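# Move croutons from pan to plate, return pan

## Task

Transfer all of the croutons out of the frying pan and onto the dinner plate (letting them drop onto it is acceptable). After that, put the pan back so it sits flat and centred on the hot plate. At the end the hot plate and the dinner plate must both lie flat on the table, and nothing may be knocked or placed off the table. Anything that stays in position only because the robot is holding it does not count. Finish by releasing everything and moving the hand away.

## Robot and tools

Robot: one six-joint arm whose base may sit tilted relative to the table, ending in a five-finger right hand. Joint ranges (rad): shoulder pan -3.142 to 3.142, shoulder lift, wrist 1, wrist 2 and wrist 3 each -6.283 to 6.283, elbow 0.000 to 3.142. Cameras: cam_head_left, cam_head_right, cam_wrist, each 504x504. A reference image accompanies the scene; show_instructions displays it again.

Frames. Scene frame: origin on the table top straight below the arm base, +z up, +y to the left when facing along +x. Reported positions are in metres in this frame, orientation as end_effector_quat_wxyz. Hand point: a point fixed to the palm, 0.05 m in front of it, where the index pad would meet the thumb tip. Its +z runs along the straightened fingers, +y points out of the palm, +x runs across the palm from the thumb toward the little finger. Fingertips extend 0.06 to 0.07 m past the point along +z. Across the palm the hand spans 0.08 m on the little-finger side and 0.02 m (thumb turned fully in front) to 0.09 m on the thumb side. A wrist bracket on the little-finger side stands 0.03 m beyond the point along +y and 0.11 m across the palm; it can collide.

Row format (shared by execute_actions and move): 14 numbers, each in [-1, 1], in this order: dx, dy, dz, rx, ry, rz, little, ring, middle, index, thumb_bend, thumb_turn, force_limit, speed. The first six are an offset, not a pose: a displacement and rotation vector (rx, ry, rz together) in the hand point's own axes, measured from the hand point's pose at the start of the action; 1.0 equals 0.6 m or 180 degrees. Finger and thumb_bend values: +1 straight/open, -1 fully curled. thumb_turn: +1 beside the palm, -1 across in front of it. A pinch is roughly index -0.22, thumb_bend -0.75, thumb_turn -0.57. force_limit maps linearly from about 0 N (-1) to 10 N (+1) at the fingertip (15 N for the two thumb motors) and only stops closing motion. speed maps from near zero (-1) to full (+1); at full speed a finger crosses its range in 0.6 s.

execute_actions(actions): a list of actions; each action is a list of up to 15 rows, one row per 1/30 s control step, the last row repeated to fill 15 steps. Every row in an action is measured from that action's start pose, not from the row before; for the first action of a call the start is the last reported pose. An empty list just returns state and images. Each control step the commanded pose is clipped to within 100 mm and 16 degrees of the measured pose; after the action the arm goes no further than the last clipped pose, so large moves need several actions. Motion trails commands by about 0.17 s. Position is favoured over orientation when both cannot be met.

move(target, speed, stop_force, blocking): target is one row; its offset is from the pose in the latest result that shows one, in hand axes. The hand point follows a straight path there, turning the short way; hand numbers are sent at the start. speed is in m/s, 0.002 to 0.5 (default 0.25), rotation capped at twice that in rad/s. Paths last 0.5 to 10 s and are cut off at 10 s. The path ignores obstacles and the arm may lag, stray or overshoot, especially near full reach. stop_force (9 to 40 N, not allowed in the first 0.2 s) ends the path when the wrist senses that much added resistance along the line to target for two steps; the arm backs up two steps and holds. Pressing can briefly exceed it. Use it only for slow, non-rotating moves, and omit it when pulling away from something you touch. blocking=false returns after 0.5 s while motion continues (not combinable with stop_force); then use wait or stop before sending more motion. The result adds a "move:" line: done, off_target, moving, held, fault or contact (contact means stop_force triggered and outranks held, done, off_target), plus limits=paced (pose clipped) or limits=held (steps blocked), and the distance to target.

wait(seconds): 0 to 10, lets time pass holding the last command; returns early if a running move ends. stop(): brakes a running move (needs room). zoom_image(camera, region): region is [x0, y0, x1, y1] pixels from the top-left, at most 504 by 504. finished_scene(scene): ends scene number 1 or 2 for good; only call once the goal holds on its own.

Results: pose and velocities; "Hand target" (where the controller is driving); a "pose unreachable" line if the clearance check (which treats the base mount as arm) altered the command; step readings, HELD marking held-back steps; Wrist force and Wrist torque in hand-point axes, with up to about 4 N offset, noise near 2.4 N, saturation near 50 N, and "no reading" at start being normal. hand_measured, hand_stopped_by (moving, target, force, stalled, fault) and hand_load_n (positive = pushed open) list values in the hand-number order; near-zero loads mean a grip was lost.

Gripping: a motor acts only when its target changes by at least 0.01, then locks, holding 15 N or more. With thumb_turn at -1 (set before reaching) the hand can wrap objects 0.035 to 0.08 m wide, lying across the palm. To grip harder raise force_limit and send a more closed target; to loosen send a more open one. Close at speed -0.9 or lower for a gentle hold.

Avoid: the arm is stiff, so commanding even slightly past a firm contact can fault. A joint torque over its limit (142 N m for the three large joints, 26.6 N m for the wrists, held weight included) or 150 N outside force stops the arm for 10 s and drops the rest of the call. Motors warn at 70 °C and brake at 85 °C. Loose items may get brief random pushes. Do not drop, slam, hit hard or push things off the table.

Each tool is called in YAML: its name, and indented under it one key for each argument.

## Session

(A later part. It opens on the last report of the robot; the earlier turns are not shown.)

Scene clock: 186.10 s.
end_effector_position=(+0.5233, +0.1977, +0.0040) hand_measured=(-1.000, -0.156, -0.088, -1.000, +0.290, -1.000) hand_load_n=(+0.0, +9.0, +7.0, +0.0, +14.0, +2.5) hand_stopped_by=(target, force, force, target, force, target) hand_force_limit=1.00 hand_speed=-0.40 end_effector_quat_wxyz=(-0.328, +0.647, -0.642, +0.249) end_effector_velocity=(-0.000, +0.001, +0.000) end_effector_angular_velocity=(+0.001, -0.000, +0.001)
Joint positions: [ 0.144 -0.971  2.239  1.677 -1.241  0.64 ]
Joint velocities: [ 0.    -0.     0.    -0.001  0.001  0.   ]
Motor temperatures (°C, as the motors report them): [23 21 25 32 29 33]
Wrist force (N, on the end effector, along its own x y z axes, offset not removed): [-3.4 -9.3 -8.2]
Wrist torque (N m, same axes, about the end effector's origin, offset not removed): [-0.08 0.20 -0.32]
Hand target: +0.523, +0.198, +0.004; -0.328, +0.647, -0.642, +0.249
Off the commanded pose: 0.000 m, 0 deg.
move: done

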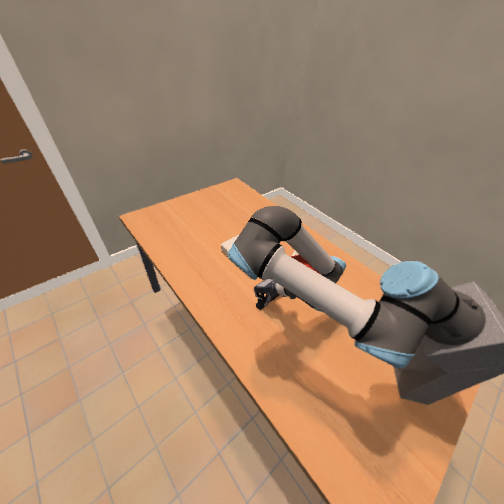

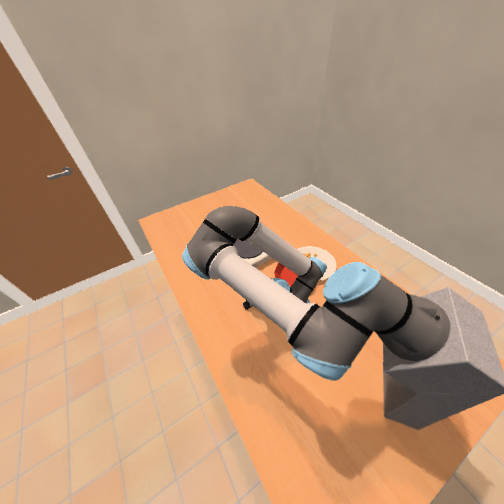

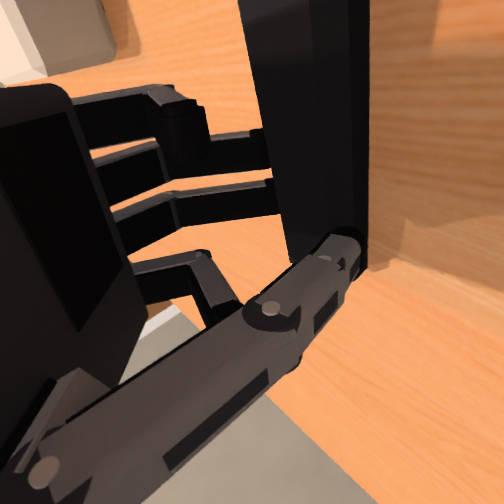

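move:
  target: [0,0,0,0,0,0,1,1,1,1,1,-1,1,0.5]

move:
  target: [0.005,0.055,0.015,0,0,0,1,1,1,1,1,-1,1,0.5]
  speed: 0.01
  stop_force: 10

move:
  target: [0,-0.002,-0.002,0,0,0,-1,-1,-1,-1,0.9,-1,1,-0.4]
  speed: 0.01

Scene clock: 191.03 s.
end_effector_position=(+0.5233, +0.1977, +0.0040) hand_measured=(+1.000, +1.000, +1.000, +1.000, +1.000, -1.000) hand_load_n=(+0.0, +0.0, +0.0, +0.0, +0.0, +0.0) hand_stopped_by=(target, target, target, target, target, target) hand_force_limit=1.00 hand_speed=0.50 end_effector_quat_wxyz=(-0.328, +0.647, -0.642, +0.249) end_effector_velocity=(-0.000, +0.000, -0.000) end_effector_angular_velocity=(+0.001, +0.001, +0.000)
Joint positions: [ 0.144 -0.971  2.239  1.677 -1.241  0.64 ]
Joint velocities: [-0.    -0.     0.     0.001  0.001  0.   ]
Motor temperatures (°C, as the motors report them): [23 21 25 32 29 33]
Wrist force (N, on the end effector, along its own x y z axes, offset not removed): [1.3 2.3 -3.7]
Wrist torque (N m, same axes, about the end effector's origin, offset not removed): [0.54 -0.18 0.39]
Hand target: +0.523, +0.198, +0.004; -0.328, +0.647, -0.642, +0.249
Off the commanded pose: 0.000 m, 0 deg.
move: done

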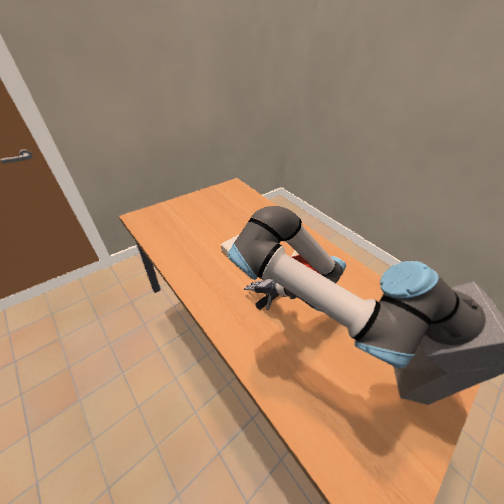

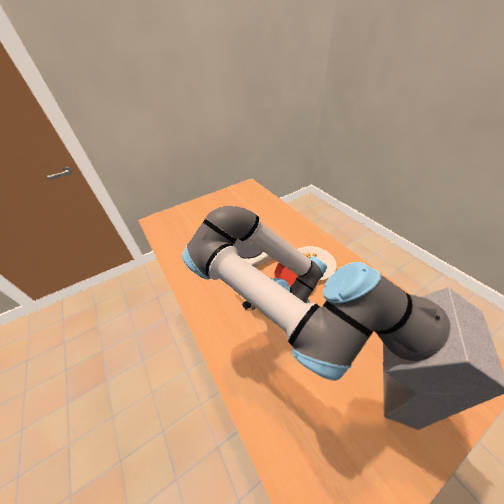

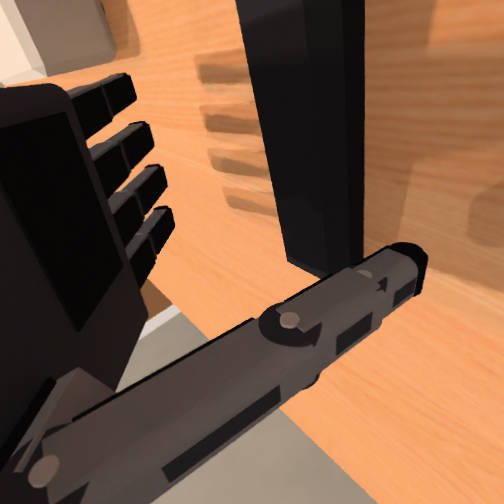

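Scene clock: 193.33 s.
end_effector_position=(+0.5149, +0.1973, -0.0131) hand_measured=(+1.000, +1.000, +1.000, +1.000, +0.998, -1.000) hand_load_n=(+0.0, +0.0, +0.0, +0.0, -2.0, +0.0) hand_stopped_by=(target, target, target, target, target, target) hand_force_limit=1.00 hand_speed=0.50 end_effector_quat_wxyz=(-0.328, +0.647, -0.642, +0.249) end_effector_velocity=(+0.000, +0.001, +0.003) end_effector_angular_velocity=(+0.001, +0.002, +0.002)
Joint positions: [ 0.175 -0.921  2.211  1.657 -1.272  0.633]
Joint velocities: [-0.004 -0.008  0.006  0.003  0.007  0.   ]
Motor temperatures (°C, as the motors report them): [23 21 25 32 29 33]
Wrist force (N, on the end effector, along its own x y z axes, offset not removed): [-2.8 -16.6 -10.7]
Wrist torque (N m, same axes, about the end effector's origin, offset not removed): [-0.89 0.27 -0.18]
Hand target: +0.515, +0.197, -0.013; -0.328, +0.647, -0.642, +0.249
Off the commanded pose: 0.015 m, 0 deg.
move: contact

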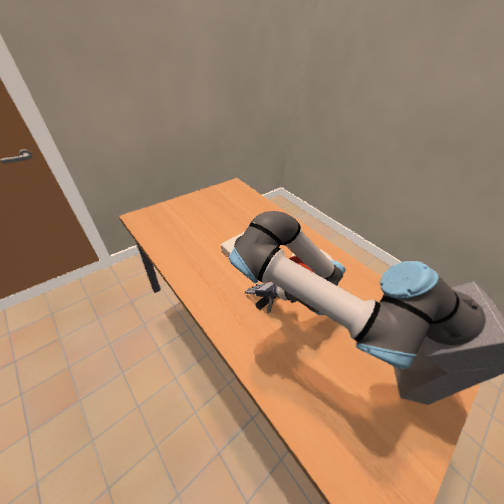

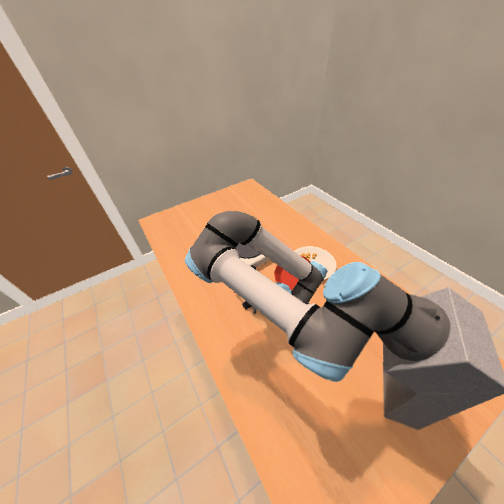

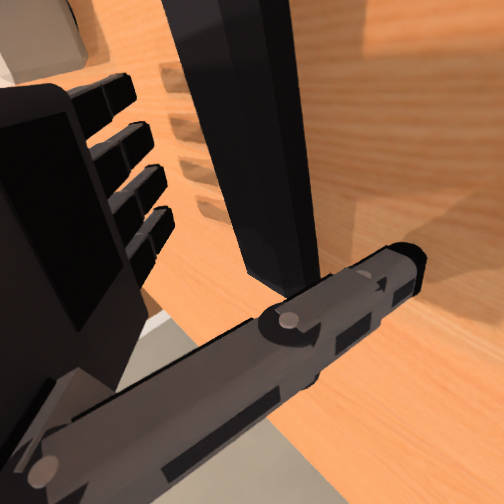

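Scene clock: 194.07 s.
end_effector_position=(+0.5148, +0.1971, -0.0115) hand_measured=(+0.542, +0.716, +0.776, +0.548, +0.900, -1.000) hand_load_n=(+10.0, +2.0, +0.5, +10.5, +0.0, +0.0) hand_stopped_by=(force, force, force, force, target, target) hand_force_limit=1.00 hand_speed=-0.40 end_effector_quat_wxyz=(-0.328, +0.647, -0.642, +0.249) end_effector_velocity=(-0.000, +0.000, +0.001) end_effector_angular_velocity=(+0.001, +0.000, +0.001)
Joint positions: [ 0.172 -0.924  2.215  1.656 -1.269  0.634]
Joint velocities: [-0.001 -0.001  0.002 -0.     0.002  0.   ]
Motor temperatures (°C, as the motors report them): [23 21 25 32 29 33]
Wrist force (N, on the end effector, along its own x y z axes, offset not removed): [-3.8 -24.2 -6.6]
Wrist torque (N m, same axes, about the end effector's origin, offset not removed): [1.67 0.37 -0.88]
Hand target: +0.515, +0.197, -0.011; -0.328, +0.647, -0.642, +0.249
Off the commanded pose: 0.000 m, 0 deg.
move: done

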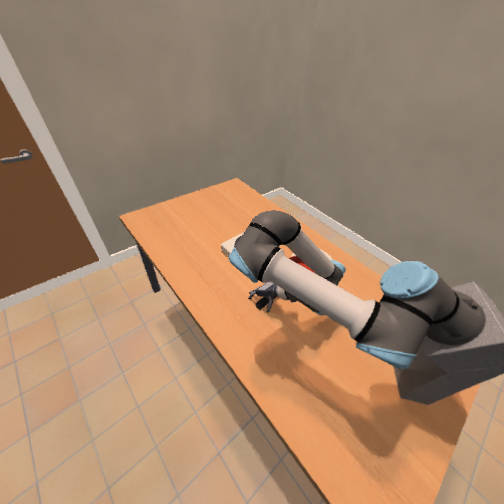

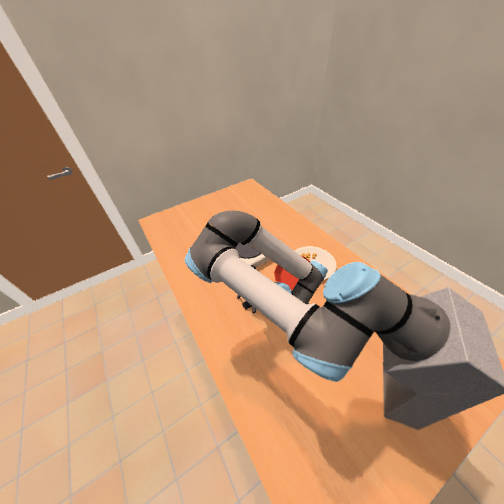

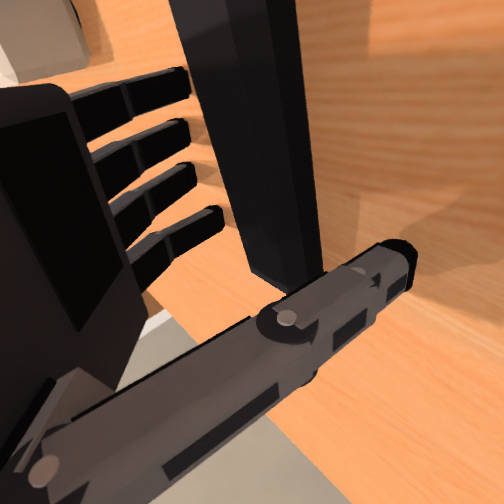

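execute_actions:
  actions:
    - [[0,-0.014,-0.012,0,0,0,0.5,0.6,0.6,0.5,0.9,-1,1,-0.9]]
    - [[0,0,0,0,0,0,0.1,0.1,0.1,0.1,0.9,-1,1,-0.4]]
    - [[0,0,0,0,0,0,0.1,0.1,0.1,0.1,0.9,-1,1,-0.4]]
    - [[0,0.004,0.004,0,0,0,-0.2,-0.2,-0.2,-0.2,0.9,-1,1,-0.4]]
    - [[0,0.006,0.005,0,0,0,-1,-1,-1,-1,0.9,-1,1,-0.4]]
    - [[0,0,0,0,0,0,-1,-1,-1,-1,0.9,-1,1,-0.4]]
    - [[0,0,0,0,0,0,-1,-1,-1,-1,0.9,-1,1,-0.4]]

Scene clock: 212.17 s.
end_effector_position=(+0.5177, +0.1965, -0.0012) hand_measured=(-1.000, -1.000, +0.282, -1.000, +0.900, -1.000) hand_load_n=(+0.0, +0.0, +4.5, +0.0, +0.0, +0.0) hand_stopped_by=(target, target, force, target, target, target) hand_force_limit=1.00 hand_speed=-0.40 end_effector_quat_wxyz=(-0.332, +0.646, -0.639, +0.254) end_effector_velocity=(+0.000, +0.000, +0.000) end_effector_angular_velocity=(+0.000, -0.000, +0.000)
Joint positions: [ 0.158 -0.941  2.232  1.641 -1.264  0.636]
Joint velocities: [-0.    -0.001 -0.     0.     0.     0.   ]
Motor temperatures (°C, as the motors report them): [23 21 25 32 29 33]
Wrist force (N, on the end effector, along its own x y z axes, offset not removed): [2.9 -18.1 -15.5]
Wrist torque (N m, same axes, about the end effector's origin, offset not removed): [1.28 0.45 -0.33]
Hand target: +0.518, +0.197, -0.001; -0.332, +0.646, -0.639, +0.254
Off the commanded pose: 0.008 m, 1 deg.
FORCE FAULT: contact force on the arm reached its limit, and the arm stopped for 10 seconds. The contact can be on any part of the arm, not only on its tool. That time counts as 19 of the actions that you can send in this scene. The arm's remaining commands of this call were not run. The arm holds still and accepts commands again. Move the arm away from the contact; if what it grips holds it there, let go first. Pushing or pulling that hard again can fault the arm again.
Step readings (end_effector_position; steps 1 to 15: 1st action; 16 to 30: 2nd action; 31 to 45: 3rd action; 46 to 60: 4th action; 61 to 75: 5th action):
0: (+0.5148, +0.1971, -0.0114)
1: (+0.5148, +0.1971, -0.0112)
2: (+0.5148, +0.1969, -0.0098)
4: (+0.5148, +0.1966, -0.0063)
8: (+0.5150, +0.1963, -0.0024)
15: (+0.5151, +0.1961, -0.0007)
16: (+0.5151, +0.1961, -0.0007)
17: (+0.5151, +0.1961, -0.0006)
19: (+0.5151, +0.1961, -0.0006)
23: (+0.5151, +0.1961, -0.0006)
30: (+0.5152, +0.1961, -0.0006)
31: (+0.5152, +0.1961, -0.0006)
32: (+0.5152, +0.1961, -0.0006)
34: (+0.5151, +0.1961, -0.0006)
38: (+0.5151, +0.1961, -0.0006)
45: (+0.5151, +0.1961, -0.0006)
46: (+0.5152, +0.1961, -0.0007)
47: (+0.5153, +0.1962, -0.0011)
49: (+0.5155, +0.1963, -0.0020)
53: (+0.5156, +0.1964, -0.0031)
60: (+0.5154, +0.1965, -0.0038)
61: (+0.5154, +0.1965, -0.0039)
62: (+0.5158, +0.1965, -0.0037)
64: (+0.5169, +0.1965, -0.0023)
68: (+0.5176, +0.1965, -0.0013)
75: (+0.5177, +0.1965, -0.0012)

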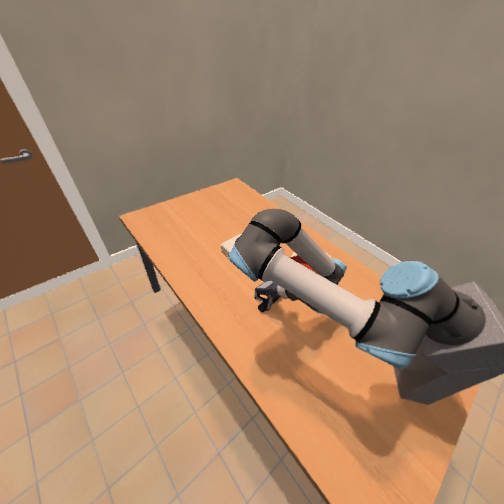

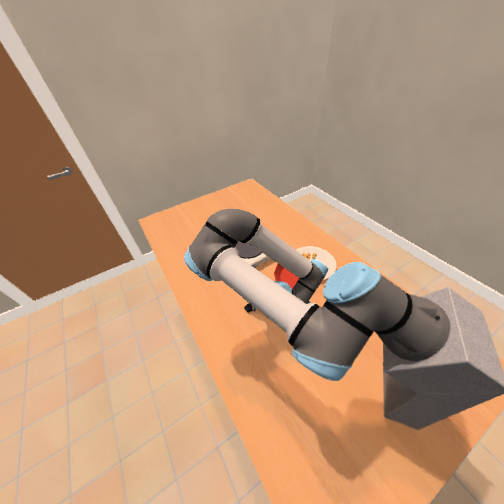

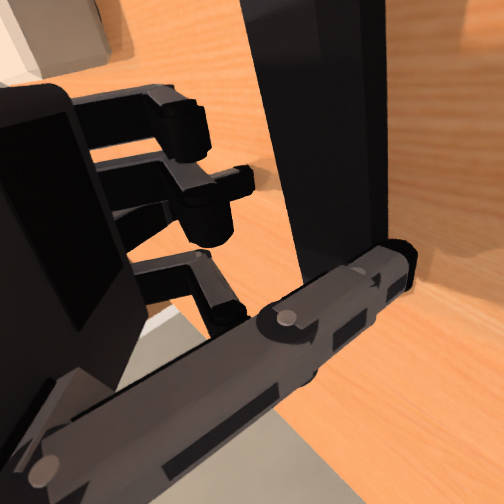

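move:
  target: [0,0.005,-0.02,0,0,0,1,1,1,1,1,-1,1,0.3]
  speed: 0.01

move:
  target: [0,0,0,0,0,0,-1,-1,-1,-1,-1,-1,1,-0.4]

move:
  target: [-0.16,-0.02,-0.01,0,0,0,-1,-1,-1,-1,-1,-1,1,-0.4]
  speed: 0.03

Scene clock: 217.60 s.
end_effector_position=(+0.5068, +0.1954, +0.0042) hand_measured=(+1.000, -0.400, +1.000, +1.000, +1.000, -1.000) hand_load_n=(+0.0, -10.5, +0.0, +0.0, +0.0, +0.0) hand_stopped_by=(target, stalled, target, target, target, target) hand_force_limit=1.00 hand_speed=0.30 end_effector_quat_wxyz=(-0.332, +0.646, -0.639, +0.254) end_effector_velocity=(-0.002, -0.000, -0.000) end_effector_angular_velocity=(+0.000, +0.003, -0.001)
Joint positions: [ 0.152 -0.936  2.263  1.605 -1.258  0.638]
Joint velocities: [ 0.     0.002  0.002 -0.001  0.001  0.   ]
Motor temperatures (°C, as the motors report them): [23 21 25 32 29 33]
Wrist force (N, on the end effector, along its own x y z axes, offset not removed): [-6.2 -18.0 -10.8]
Wrist torque (N m, same axes, about the end effector's origin, offset not removed): [0.35 0.60 -0.89]
Hand target: +0.507, +0.195, +0.004; -0.332, +0.646, -0.639, +0.254
Off the commanded pose: 0.000 m, 0 deg.
move: done

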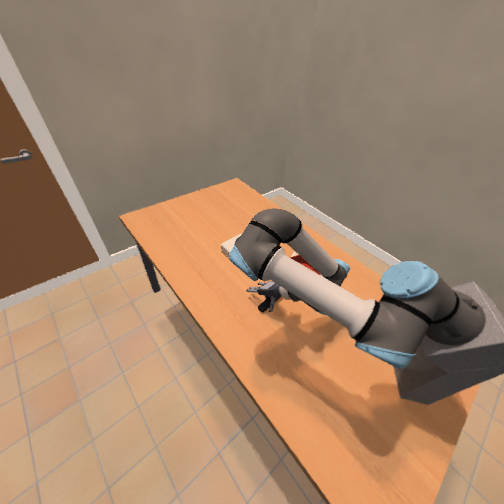

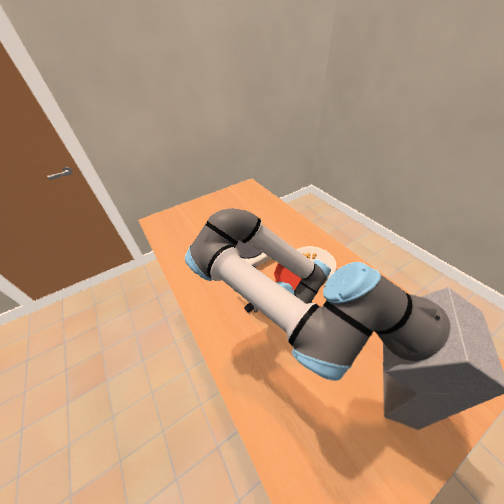

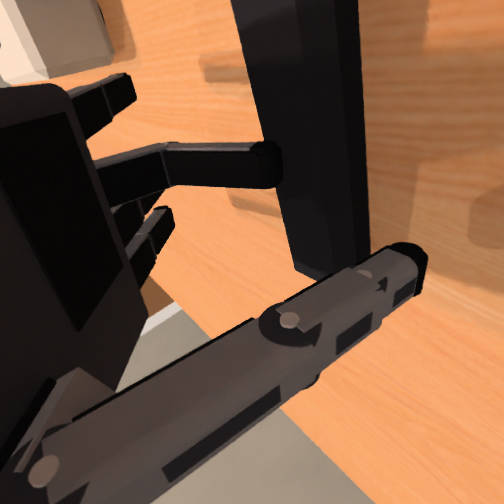

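Scene clock: 219.87 s.
end_effector_position=(+0.5068, +0.1954, +0.0043) hand_measured=(-0.258, -1.000, -0.088, -1.000, +0.290, -1.000) hand_load_n=(+8.0, +0.0, +8.0, +0.0, +16.5, +3.0) hand_stopped_by=(force, target, force, target, force, target) hand_force_limit=1.00 hand_speed=-0.40 end_effector_quat_wxyz=(-0.332, +0.646, -0.639, +0.254) end_effector_velocity=(-0.000, +0.000, +0.000) end_effector_angular_velocity=(+0.001, -0.001, +0.000)
Joint positions: [ 0.152 -0.936  2.263  1.605 -1.258  0.638]
Joint velocities: [ 0.     0.001  0.    -0.002 -0.     0.   ]
Motor temperatures (°C, as the motors report them): [23 21 25 32 29 33]
Wrist force (N, on the end effector, along its own x y z axes, offset not removed): [-1.7 -9.2 -9.6]
Wrist torque (N m, same axes, about the end effector's origin, offset not removed): [0.25 0.38 -0.81]
Hand target: +0.507, +0.195, +0.004; -0.332, +0.646, -0.639, +0.254
Off the commanded pose: 0.000 m, 0 deg.
move: done

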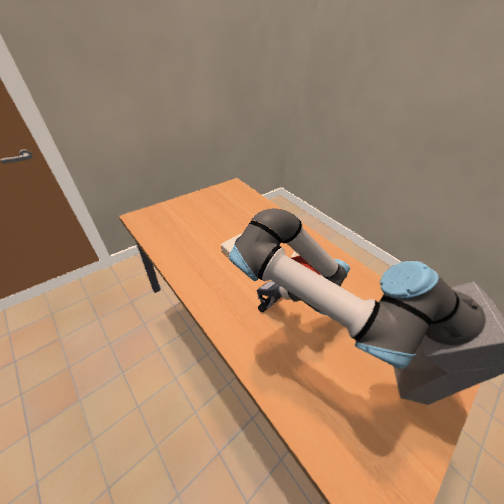

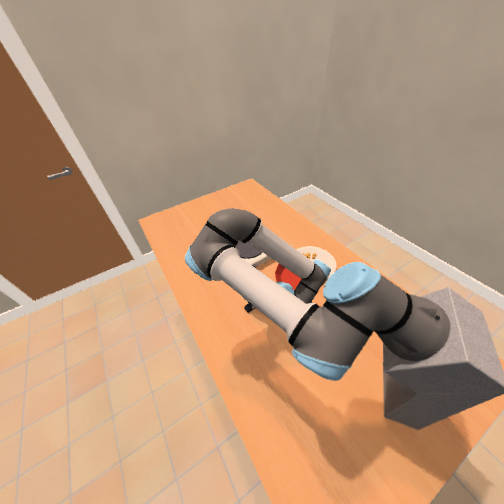

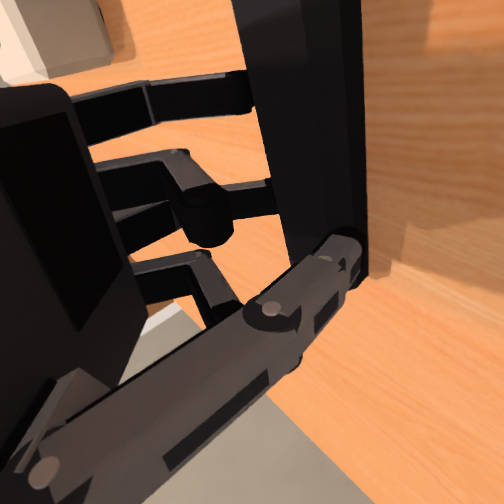

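Scene clock: 223.47 s.
end_effector_position=(+0.5045, +0.2893, +0.0265) hand_measured=(-0.258, -1.000, -0.090, -1.000, +0.280, -1.000) hand_load_n=(+0.0, +0.0, +0.0, +0.0, +0.0, +0.0) hand_stopped_by=(force, target, force, target, force, target) hand_force_limit=1.00 hand_speed=-0.40 end_effector_quat_wxyz=(-0.332, +0.646, -0.638, +0.254) end_effector_velocity=(-0.001, +0.002, -0.000) end_effector_angular_velocity=(-0.000, +0.002, -0.000)
Joint positions: [ 0.364 -1.115  2.284  1.773 -1.465  0.593]
Joint velocities: [ 0.006 -0.003 -0.001  0.005 -0.005 -0.001]
Motor temperatures (°C, as the motors report them): [23 21 25 32 29 33]
Wrist force (N, on the end effector, along its own x y z axes, offset not removed): [-1.7 2.5 -3.0]
Wrist torque (N m, same axes, about the end effector's origin, offset not removed): [0.64 0.18 0.05]
Hand target: +0.505, +0.290, +0.027; -0.332, +0.646, -0.638, +0.254
Off the commanded pose: 0.001 m, 0 deg.
move: done

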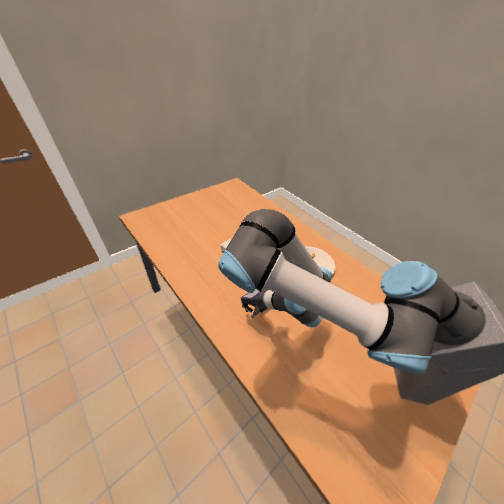

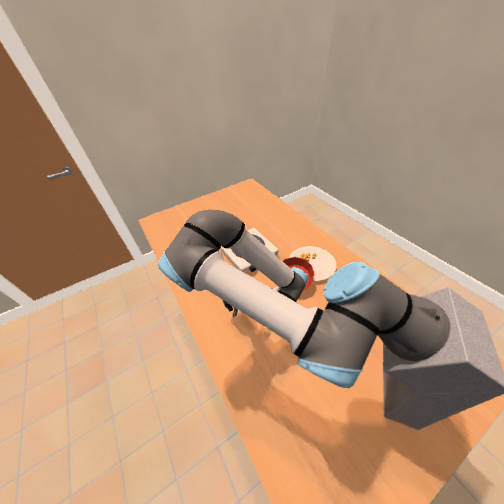

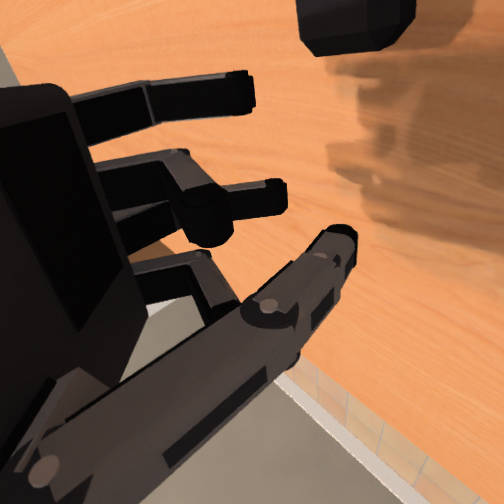

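move:
  target: [-0.012,-0.086,-0.077,0,0,0,1,1,1,1,1,-1,1,0.3]
  speed: 0.1

move:
  target: [0.46,0.01,-0.084,0,0,0,0.5,0.5,0.5,0.5,1,-1,1,0.3]
  speed: 0.1

move:
  target: [0.015,0.11,0.1,0,0,0,0.5,0.5,0.5,0.5,1,-1,1,0.3]
  speed: 0.015
  stop_force: 9

Scene clock: 229.63 s.
end_effector_position=(+0.5032, +0.2896, +0.0958) hand_measured=(+1.000, +1.000, +1.000, +1.000, +1.000, -1.000) hand_load_n=(+0.0, +0.0, +0.0, +0.0, +0.0, +0.0) hand_stopped_by=(target, target, target, target, target, target) hand_force_limit=1.00 hand_speed=0.30 end_effector_quat_wxyz=(-0.332, +0.646, -0.639, +0.254) end_effector_velocity=(-0.000, +0.001, +0.003) end_effector_angular_velocity=(+0.002, +0.001, +0.002)
Joint positions: [ 0.259 -1.317  2.44   1.814 -1.362  0.615]
Joint velocities: [-0.005 -0.01   0.005  0.004  0.007  0.001]
Motor temperatures (°C, as the motors report them): [23 21 25 32 29 33]
Wrist force (N, on the end effector, along its own x y z axes, offset not removed): [-0.8 0.8 -1.6]
Wrist torque (N m, same axes, about the end effector's origin, offset not removed): [0.26 0.01 -0.03]
Hand target: +0.503, +0.290, +0.096; -0.332, +0.646, -0.639, +0.254
Off the commanded pose: 0.000 m, 0 deg.
move: done

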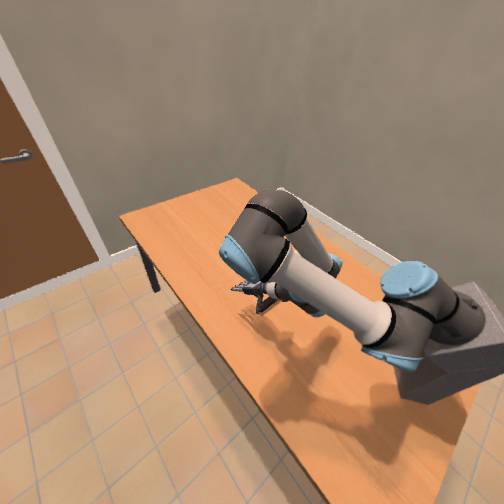

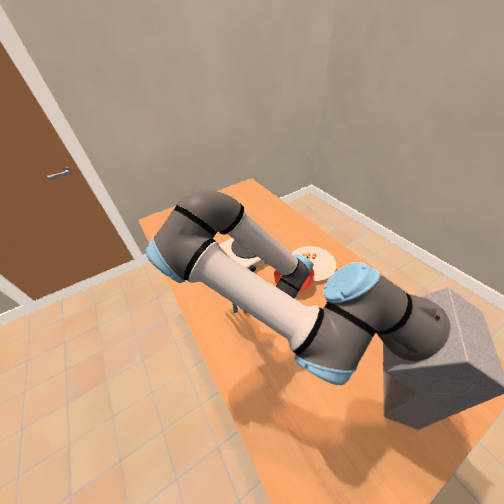

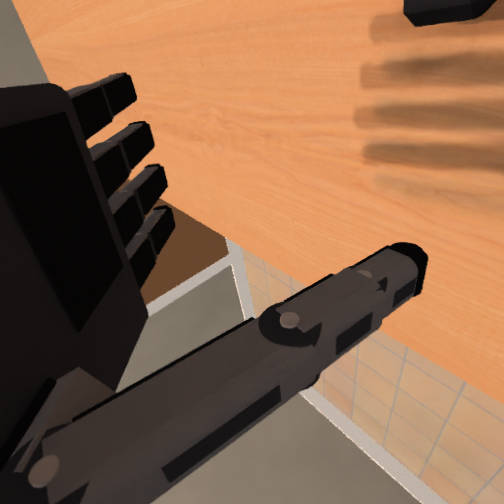

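Scene clock: 232.97 s.
end_effector_position=(+0.4777, +0.0112, +0.0973) hand_measured=(+0.500, +0.500, +0.500, +0.500, +1.000, -1.000) hand_load_n=(+0.0, +0.0, +0.0, +0.0, +0.0, +0.0) hand_stopped_by=(target, target, target, target, target, target) hand_force_limit=1.00 hand_speed=0.30 end_effector_quat_wxyz=(-0.333, +0.645, -0.639, +0.254) end_effector_velocity=(-0.000, -0.002, +0.000) end_effector_angular_velocity=(+0.000, -0.001, +0.002)
Joint positions: [-0.514 -0.761  2.338  1.211 -0.615  0.868]
Joint velocities: [-0.005  0.004 -0.005 -0.005  0.005  0.005]
Motor temperatures (°C, as the motors report them): [23 21 25 32 29 33]
Wrist force (N, on the end effector, along its own x y z axes, offset not removed): [-2.2 3.2 -0.8]
Wrist torque (N m, same axes, about the end effector's origin, offset not removed): [0.53 0.25 -0.04]
Hand target: +0.478, +0.011, +0.097; -0.334, +0.645, -0.639, +0.254
Off the commanded pose: 0.001 m, 0 deg.
move: done

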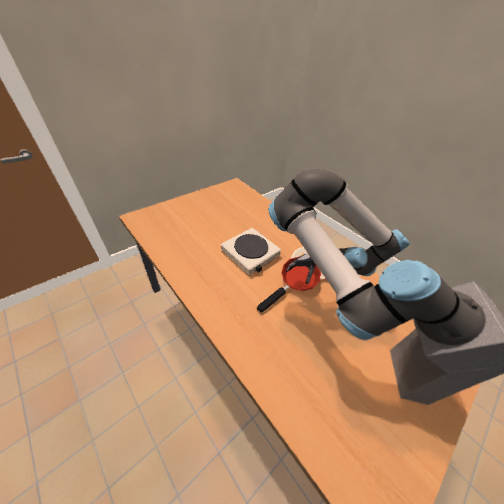

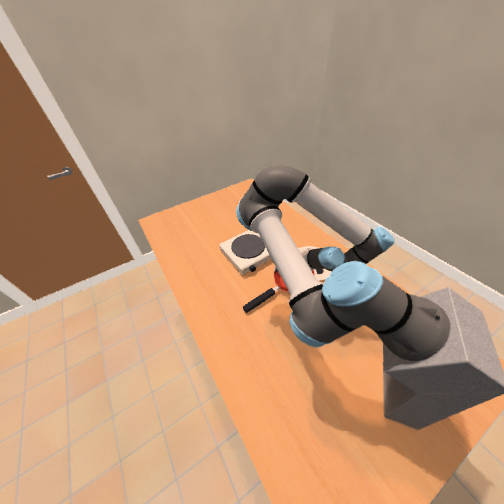

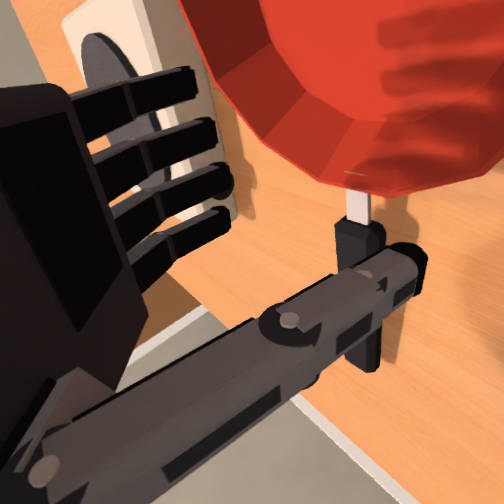

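Scene clock: 238.00 s.
end_effector_position=(+0.4794, +0.0109, +0.0276) hand_measured=(+0.500, +0.500, +0.500, +0.500, +1.000, -1.000) hand_load_n=(+0.0, +0.0, +0.0, -0.5, +0.5, +2.5) hand_stopped_by=(target, target, target, target, target, target) hand_force_limit=1.00 hand_speed=0.30 end_effector_quat_wxyz=(-0.333, +0.645, -0.639, +0.254) end_effector_velocity=(+0.000, +0.000, +0.004) end_effector_angular_velocity=(+0.002, +0.000, -0.003)
Joint positions: [-0.321 -0.642  2.208  1.293 -0.799  0.773]
Joint velocities: [-0.01  -0.007  0.01  -0.004  0.009  0.007]
Motor temperatures (°C, as the motors report them): [23 21 25 32 29 33]
Wrist force (N, on the end effector, along its own x y z axes, offset not removed): [-4.5 -7.0 -16.6]
Wrist torque (N m, same axes, about the end effector's origin, offset not removed): [0.35 0.41 0.03]
Hand target: +0.479, +0.011, +0.028; -0.333, +0.645, -0.639, +0.254
Off the commanded pose: 0.020 m, 0 deg.
move: contact

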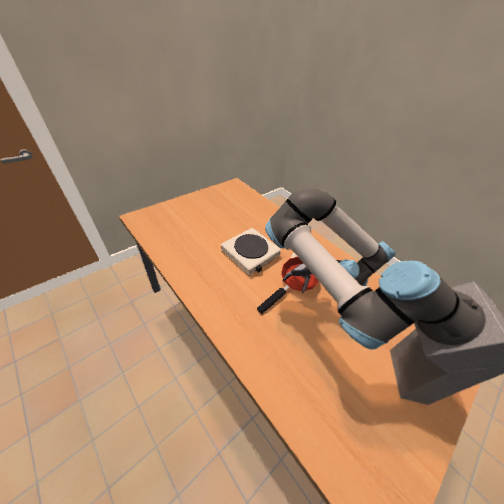

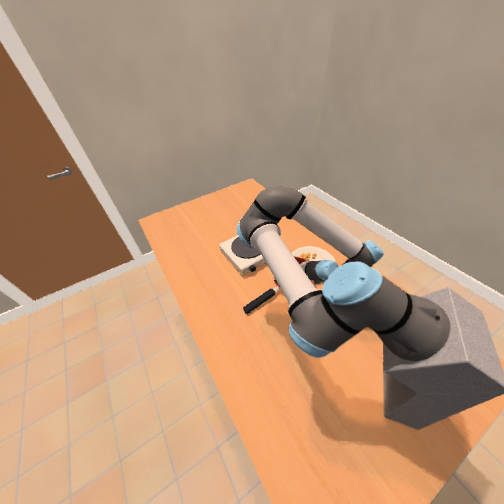

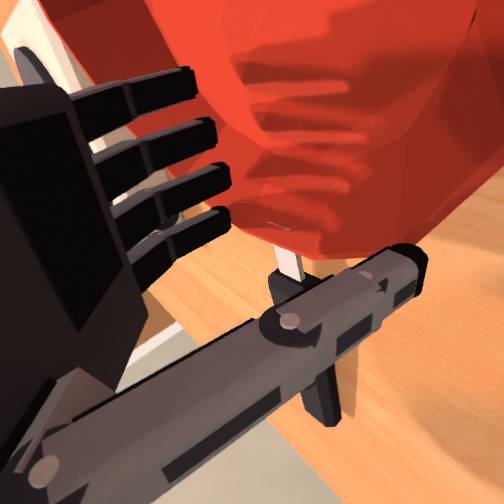

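Fingers and thumb are on the inner walls; drag +y, slightly down.

move:
  target: [-0.15,0.017,0.024,0,0,0,0.5,0.5,0.5,0.5,1,-1,1,0.3]
  speed: 0.02

move:
  target: [-0.012,-0.086,-0.077,0,0,0,1,1,1,1,1,-1,1,0.3]
  speed: 0.06

Scene clock: 245.40 s.
end_effector_position=(+0.4783, +0.1017, +0.0194) hand_measured=(+0.500, +0.500, +0.502, +0.500, +1.000, -1.000) hand_load_n=(+0.0, +0.0, +8.5, +0.5, +0.0, +0.0) hand_stopped_by=(target, target, target, target, target, target) hand_force_limit=1.00 hand_speed=0.30 end_effector_quat_wxyz=(-0.333, +0.645, -0.639, +0.254) end_effector_velocity=(-0.000, +0.003, -0.000) end_effector_angular_velocity=(+0.001, +0.001, +0.000)
Joint positions: [-0.103 -0.767  2.302  1.37  -1.009  0.701]
Joint velocities: [ 0.007 -0.004  0.002  0.003 -0.006 -0.002]
Motor temperatures (°C, as the motors report them): [23 21 25 32 29 33]
Wrist force (N, on the end effector, along its own x y z axes, offset not removed): [8.0 -22.6 -26.8]
Wrist torque (N m, same axes, about the end effector's origin, offset not removed): [2.44 1.91 -0.33]
Hand target: +0.478, +0.102, +0.019; -0.333, +0.645, -0.639, +0.254
Off the commanded pose: 0.001 m, 0 deg.
move: done

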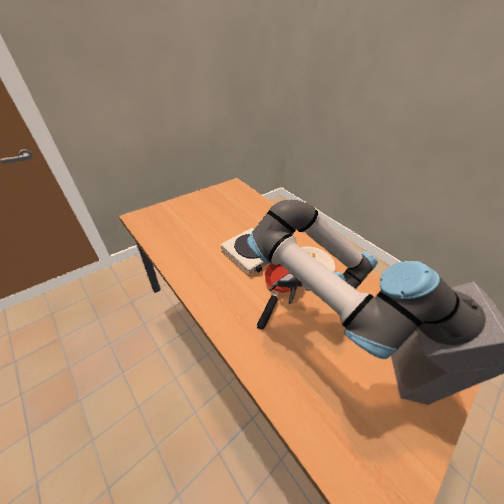

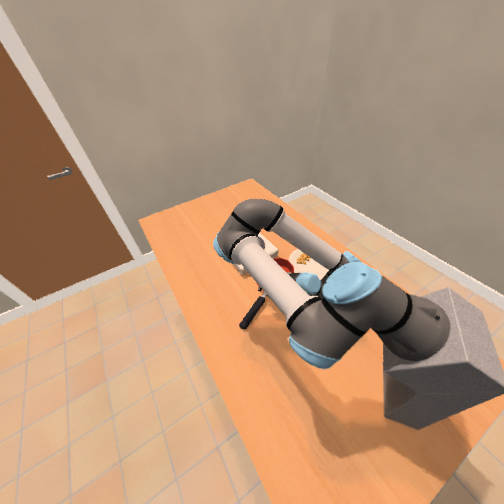

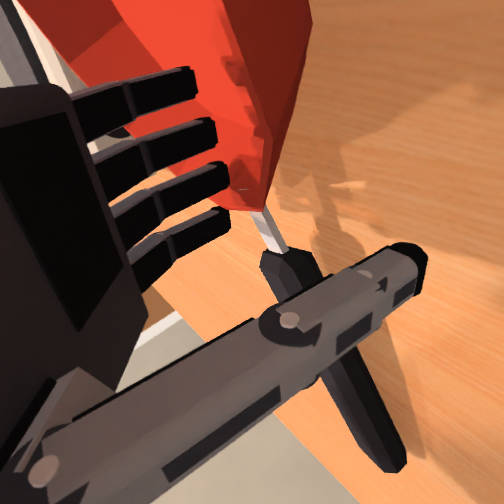

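Scene clock: 247.03 s.
end_effector_position=(+0.4770, +0.1021, +0.0888) hand_measured=(+1.000, +1.000, +1.000, +1.000, +1.000, -1.000) hand_load_n=(+0.0, +0.0, +0.0, +0.0, +0.0, +0.0) hand_stopped_by=(target, target, target, target, target, target) hand_force_limit=1.00 hand_speed=0.30 end_effector_quat_wxyz=(-0.333, +0.645, -0.639, +0.254) end_effector_velocity=(-0.000, -0.001, +0.002) end_effector_angular_velocity=(+0.000, +0.001, -0.001)
Joint positions: [-0.292 -0.901  2.458  1.309 -0.826  0.762]
Joint velocities: [-0.008 -0.003  0.004 -0.002  0.008  0.003]
Motor temperatures (°C, as the motors report them): [23 21 25 32 29 33]
Wrist force (N, on the end effector, along its own x y z axes, offset not removed): [-4.0 2.1 -3.6]
Wrist torque (N m, same axes, about the end effector's origin, offset not removed): [0.54 0.65 -0.05]
Hand target: +0.477, +0.102, +0.089; -0.333, +0.645, -0.639, +0.254
Off the commanded pose: 0.000 m, 0 deg.
move: done

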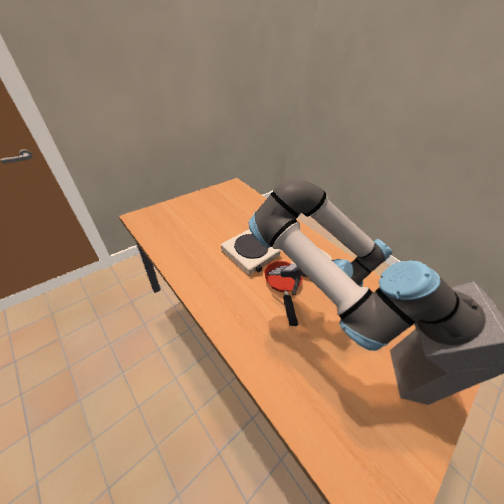

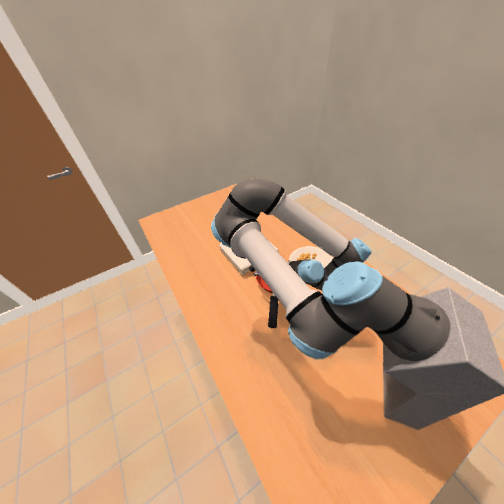

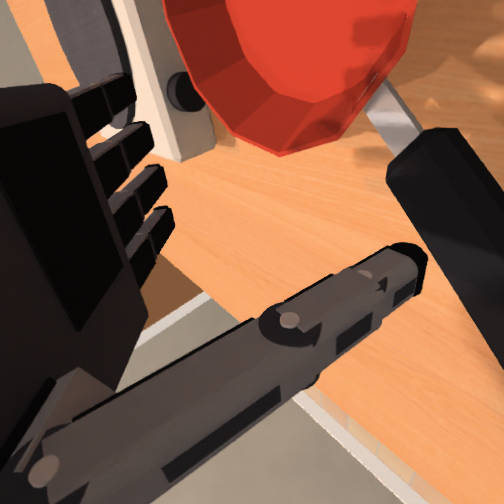

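move:
  target: [-0.131,0.13,-0.15,-0.036,-0.267,-0.238,1,1,1,1,1,-1,1,0.3]
  speed: 0.12

zoom_image:
  camera: "cam_head_left"
  region: [230,240,350,350]

Scene clock: 259.60 s.
end_effector_position=(+0.3536, +0.1745, +0.0962) hand_measured=(+1.000, +1.000, +1.000, +1.000, +1.000, -1.000) hand_load_n=(+0.0, +0.0, +0.0, +0.0, +0.0, +0.0) hand_stopped_by=(target, target, target, target, target, target) hand_force_limit=1.00 hand_speed=0.30 end_effector_quat_wxyz=(-0.411, +0.890, -0.193, +0.043) end_effector_velocity=(-0.001, +0.000, +0.001) end_effector_angular_velocity=(+0.008, +0.013, +0.017)
Joint positions: [-0.372 -1.314  2.265  0.046 -0.202  1.771]
Joint velocities: [ 0.001 -0.029 -0.003 -0.074 -0.005  0.104]
Motor temperatures (°C, as the motors report them): [23 21 25 32 29 33]
Wrist force (N, on the end effector, along its own x y z axes, offset not removed): [-1.6 2.3 -2.9]
Wrist torque (N m, same axes, about the end effector's origin, offset not removed): [0.52 0.26 0.11]
Hand target: +0.353, +0.174, +0.096; -0.412, +0.890, -0.192, +0.042
Off the commanded pose: 0.001 m, 0 deg.
move: done

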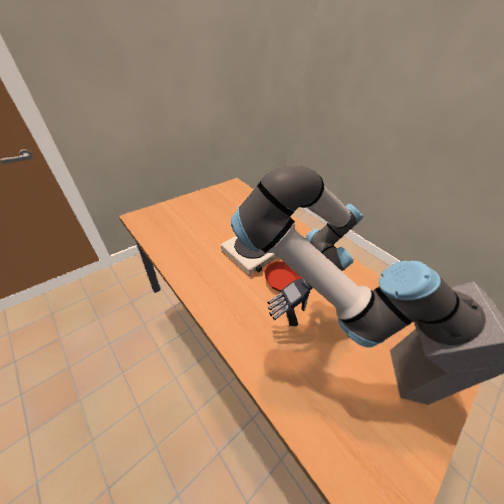

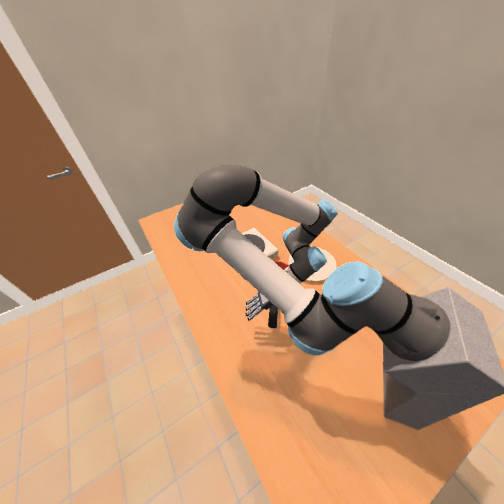

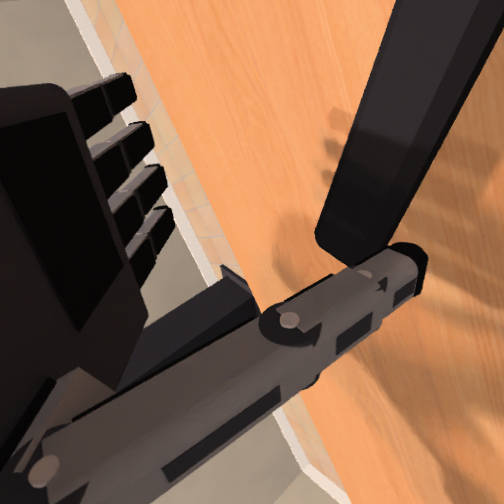

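Region (230, 240, 350, 350) of cam_head_left's 504x504 image, scaled by 4.200, with more detail than that image has; it fills the top 462 rows of this view, and the rest is white.

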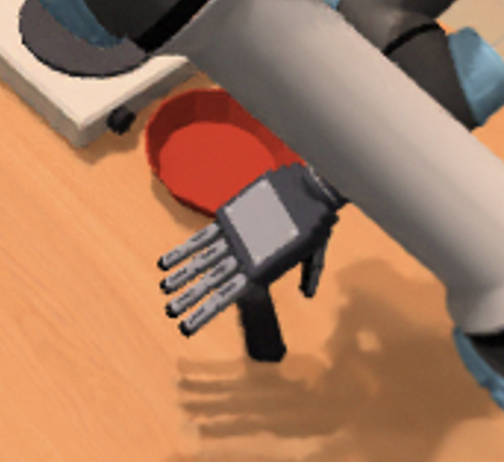

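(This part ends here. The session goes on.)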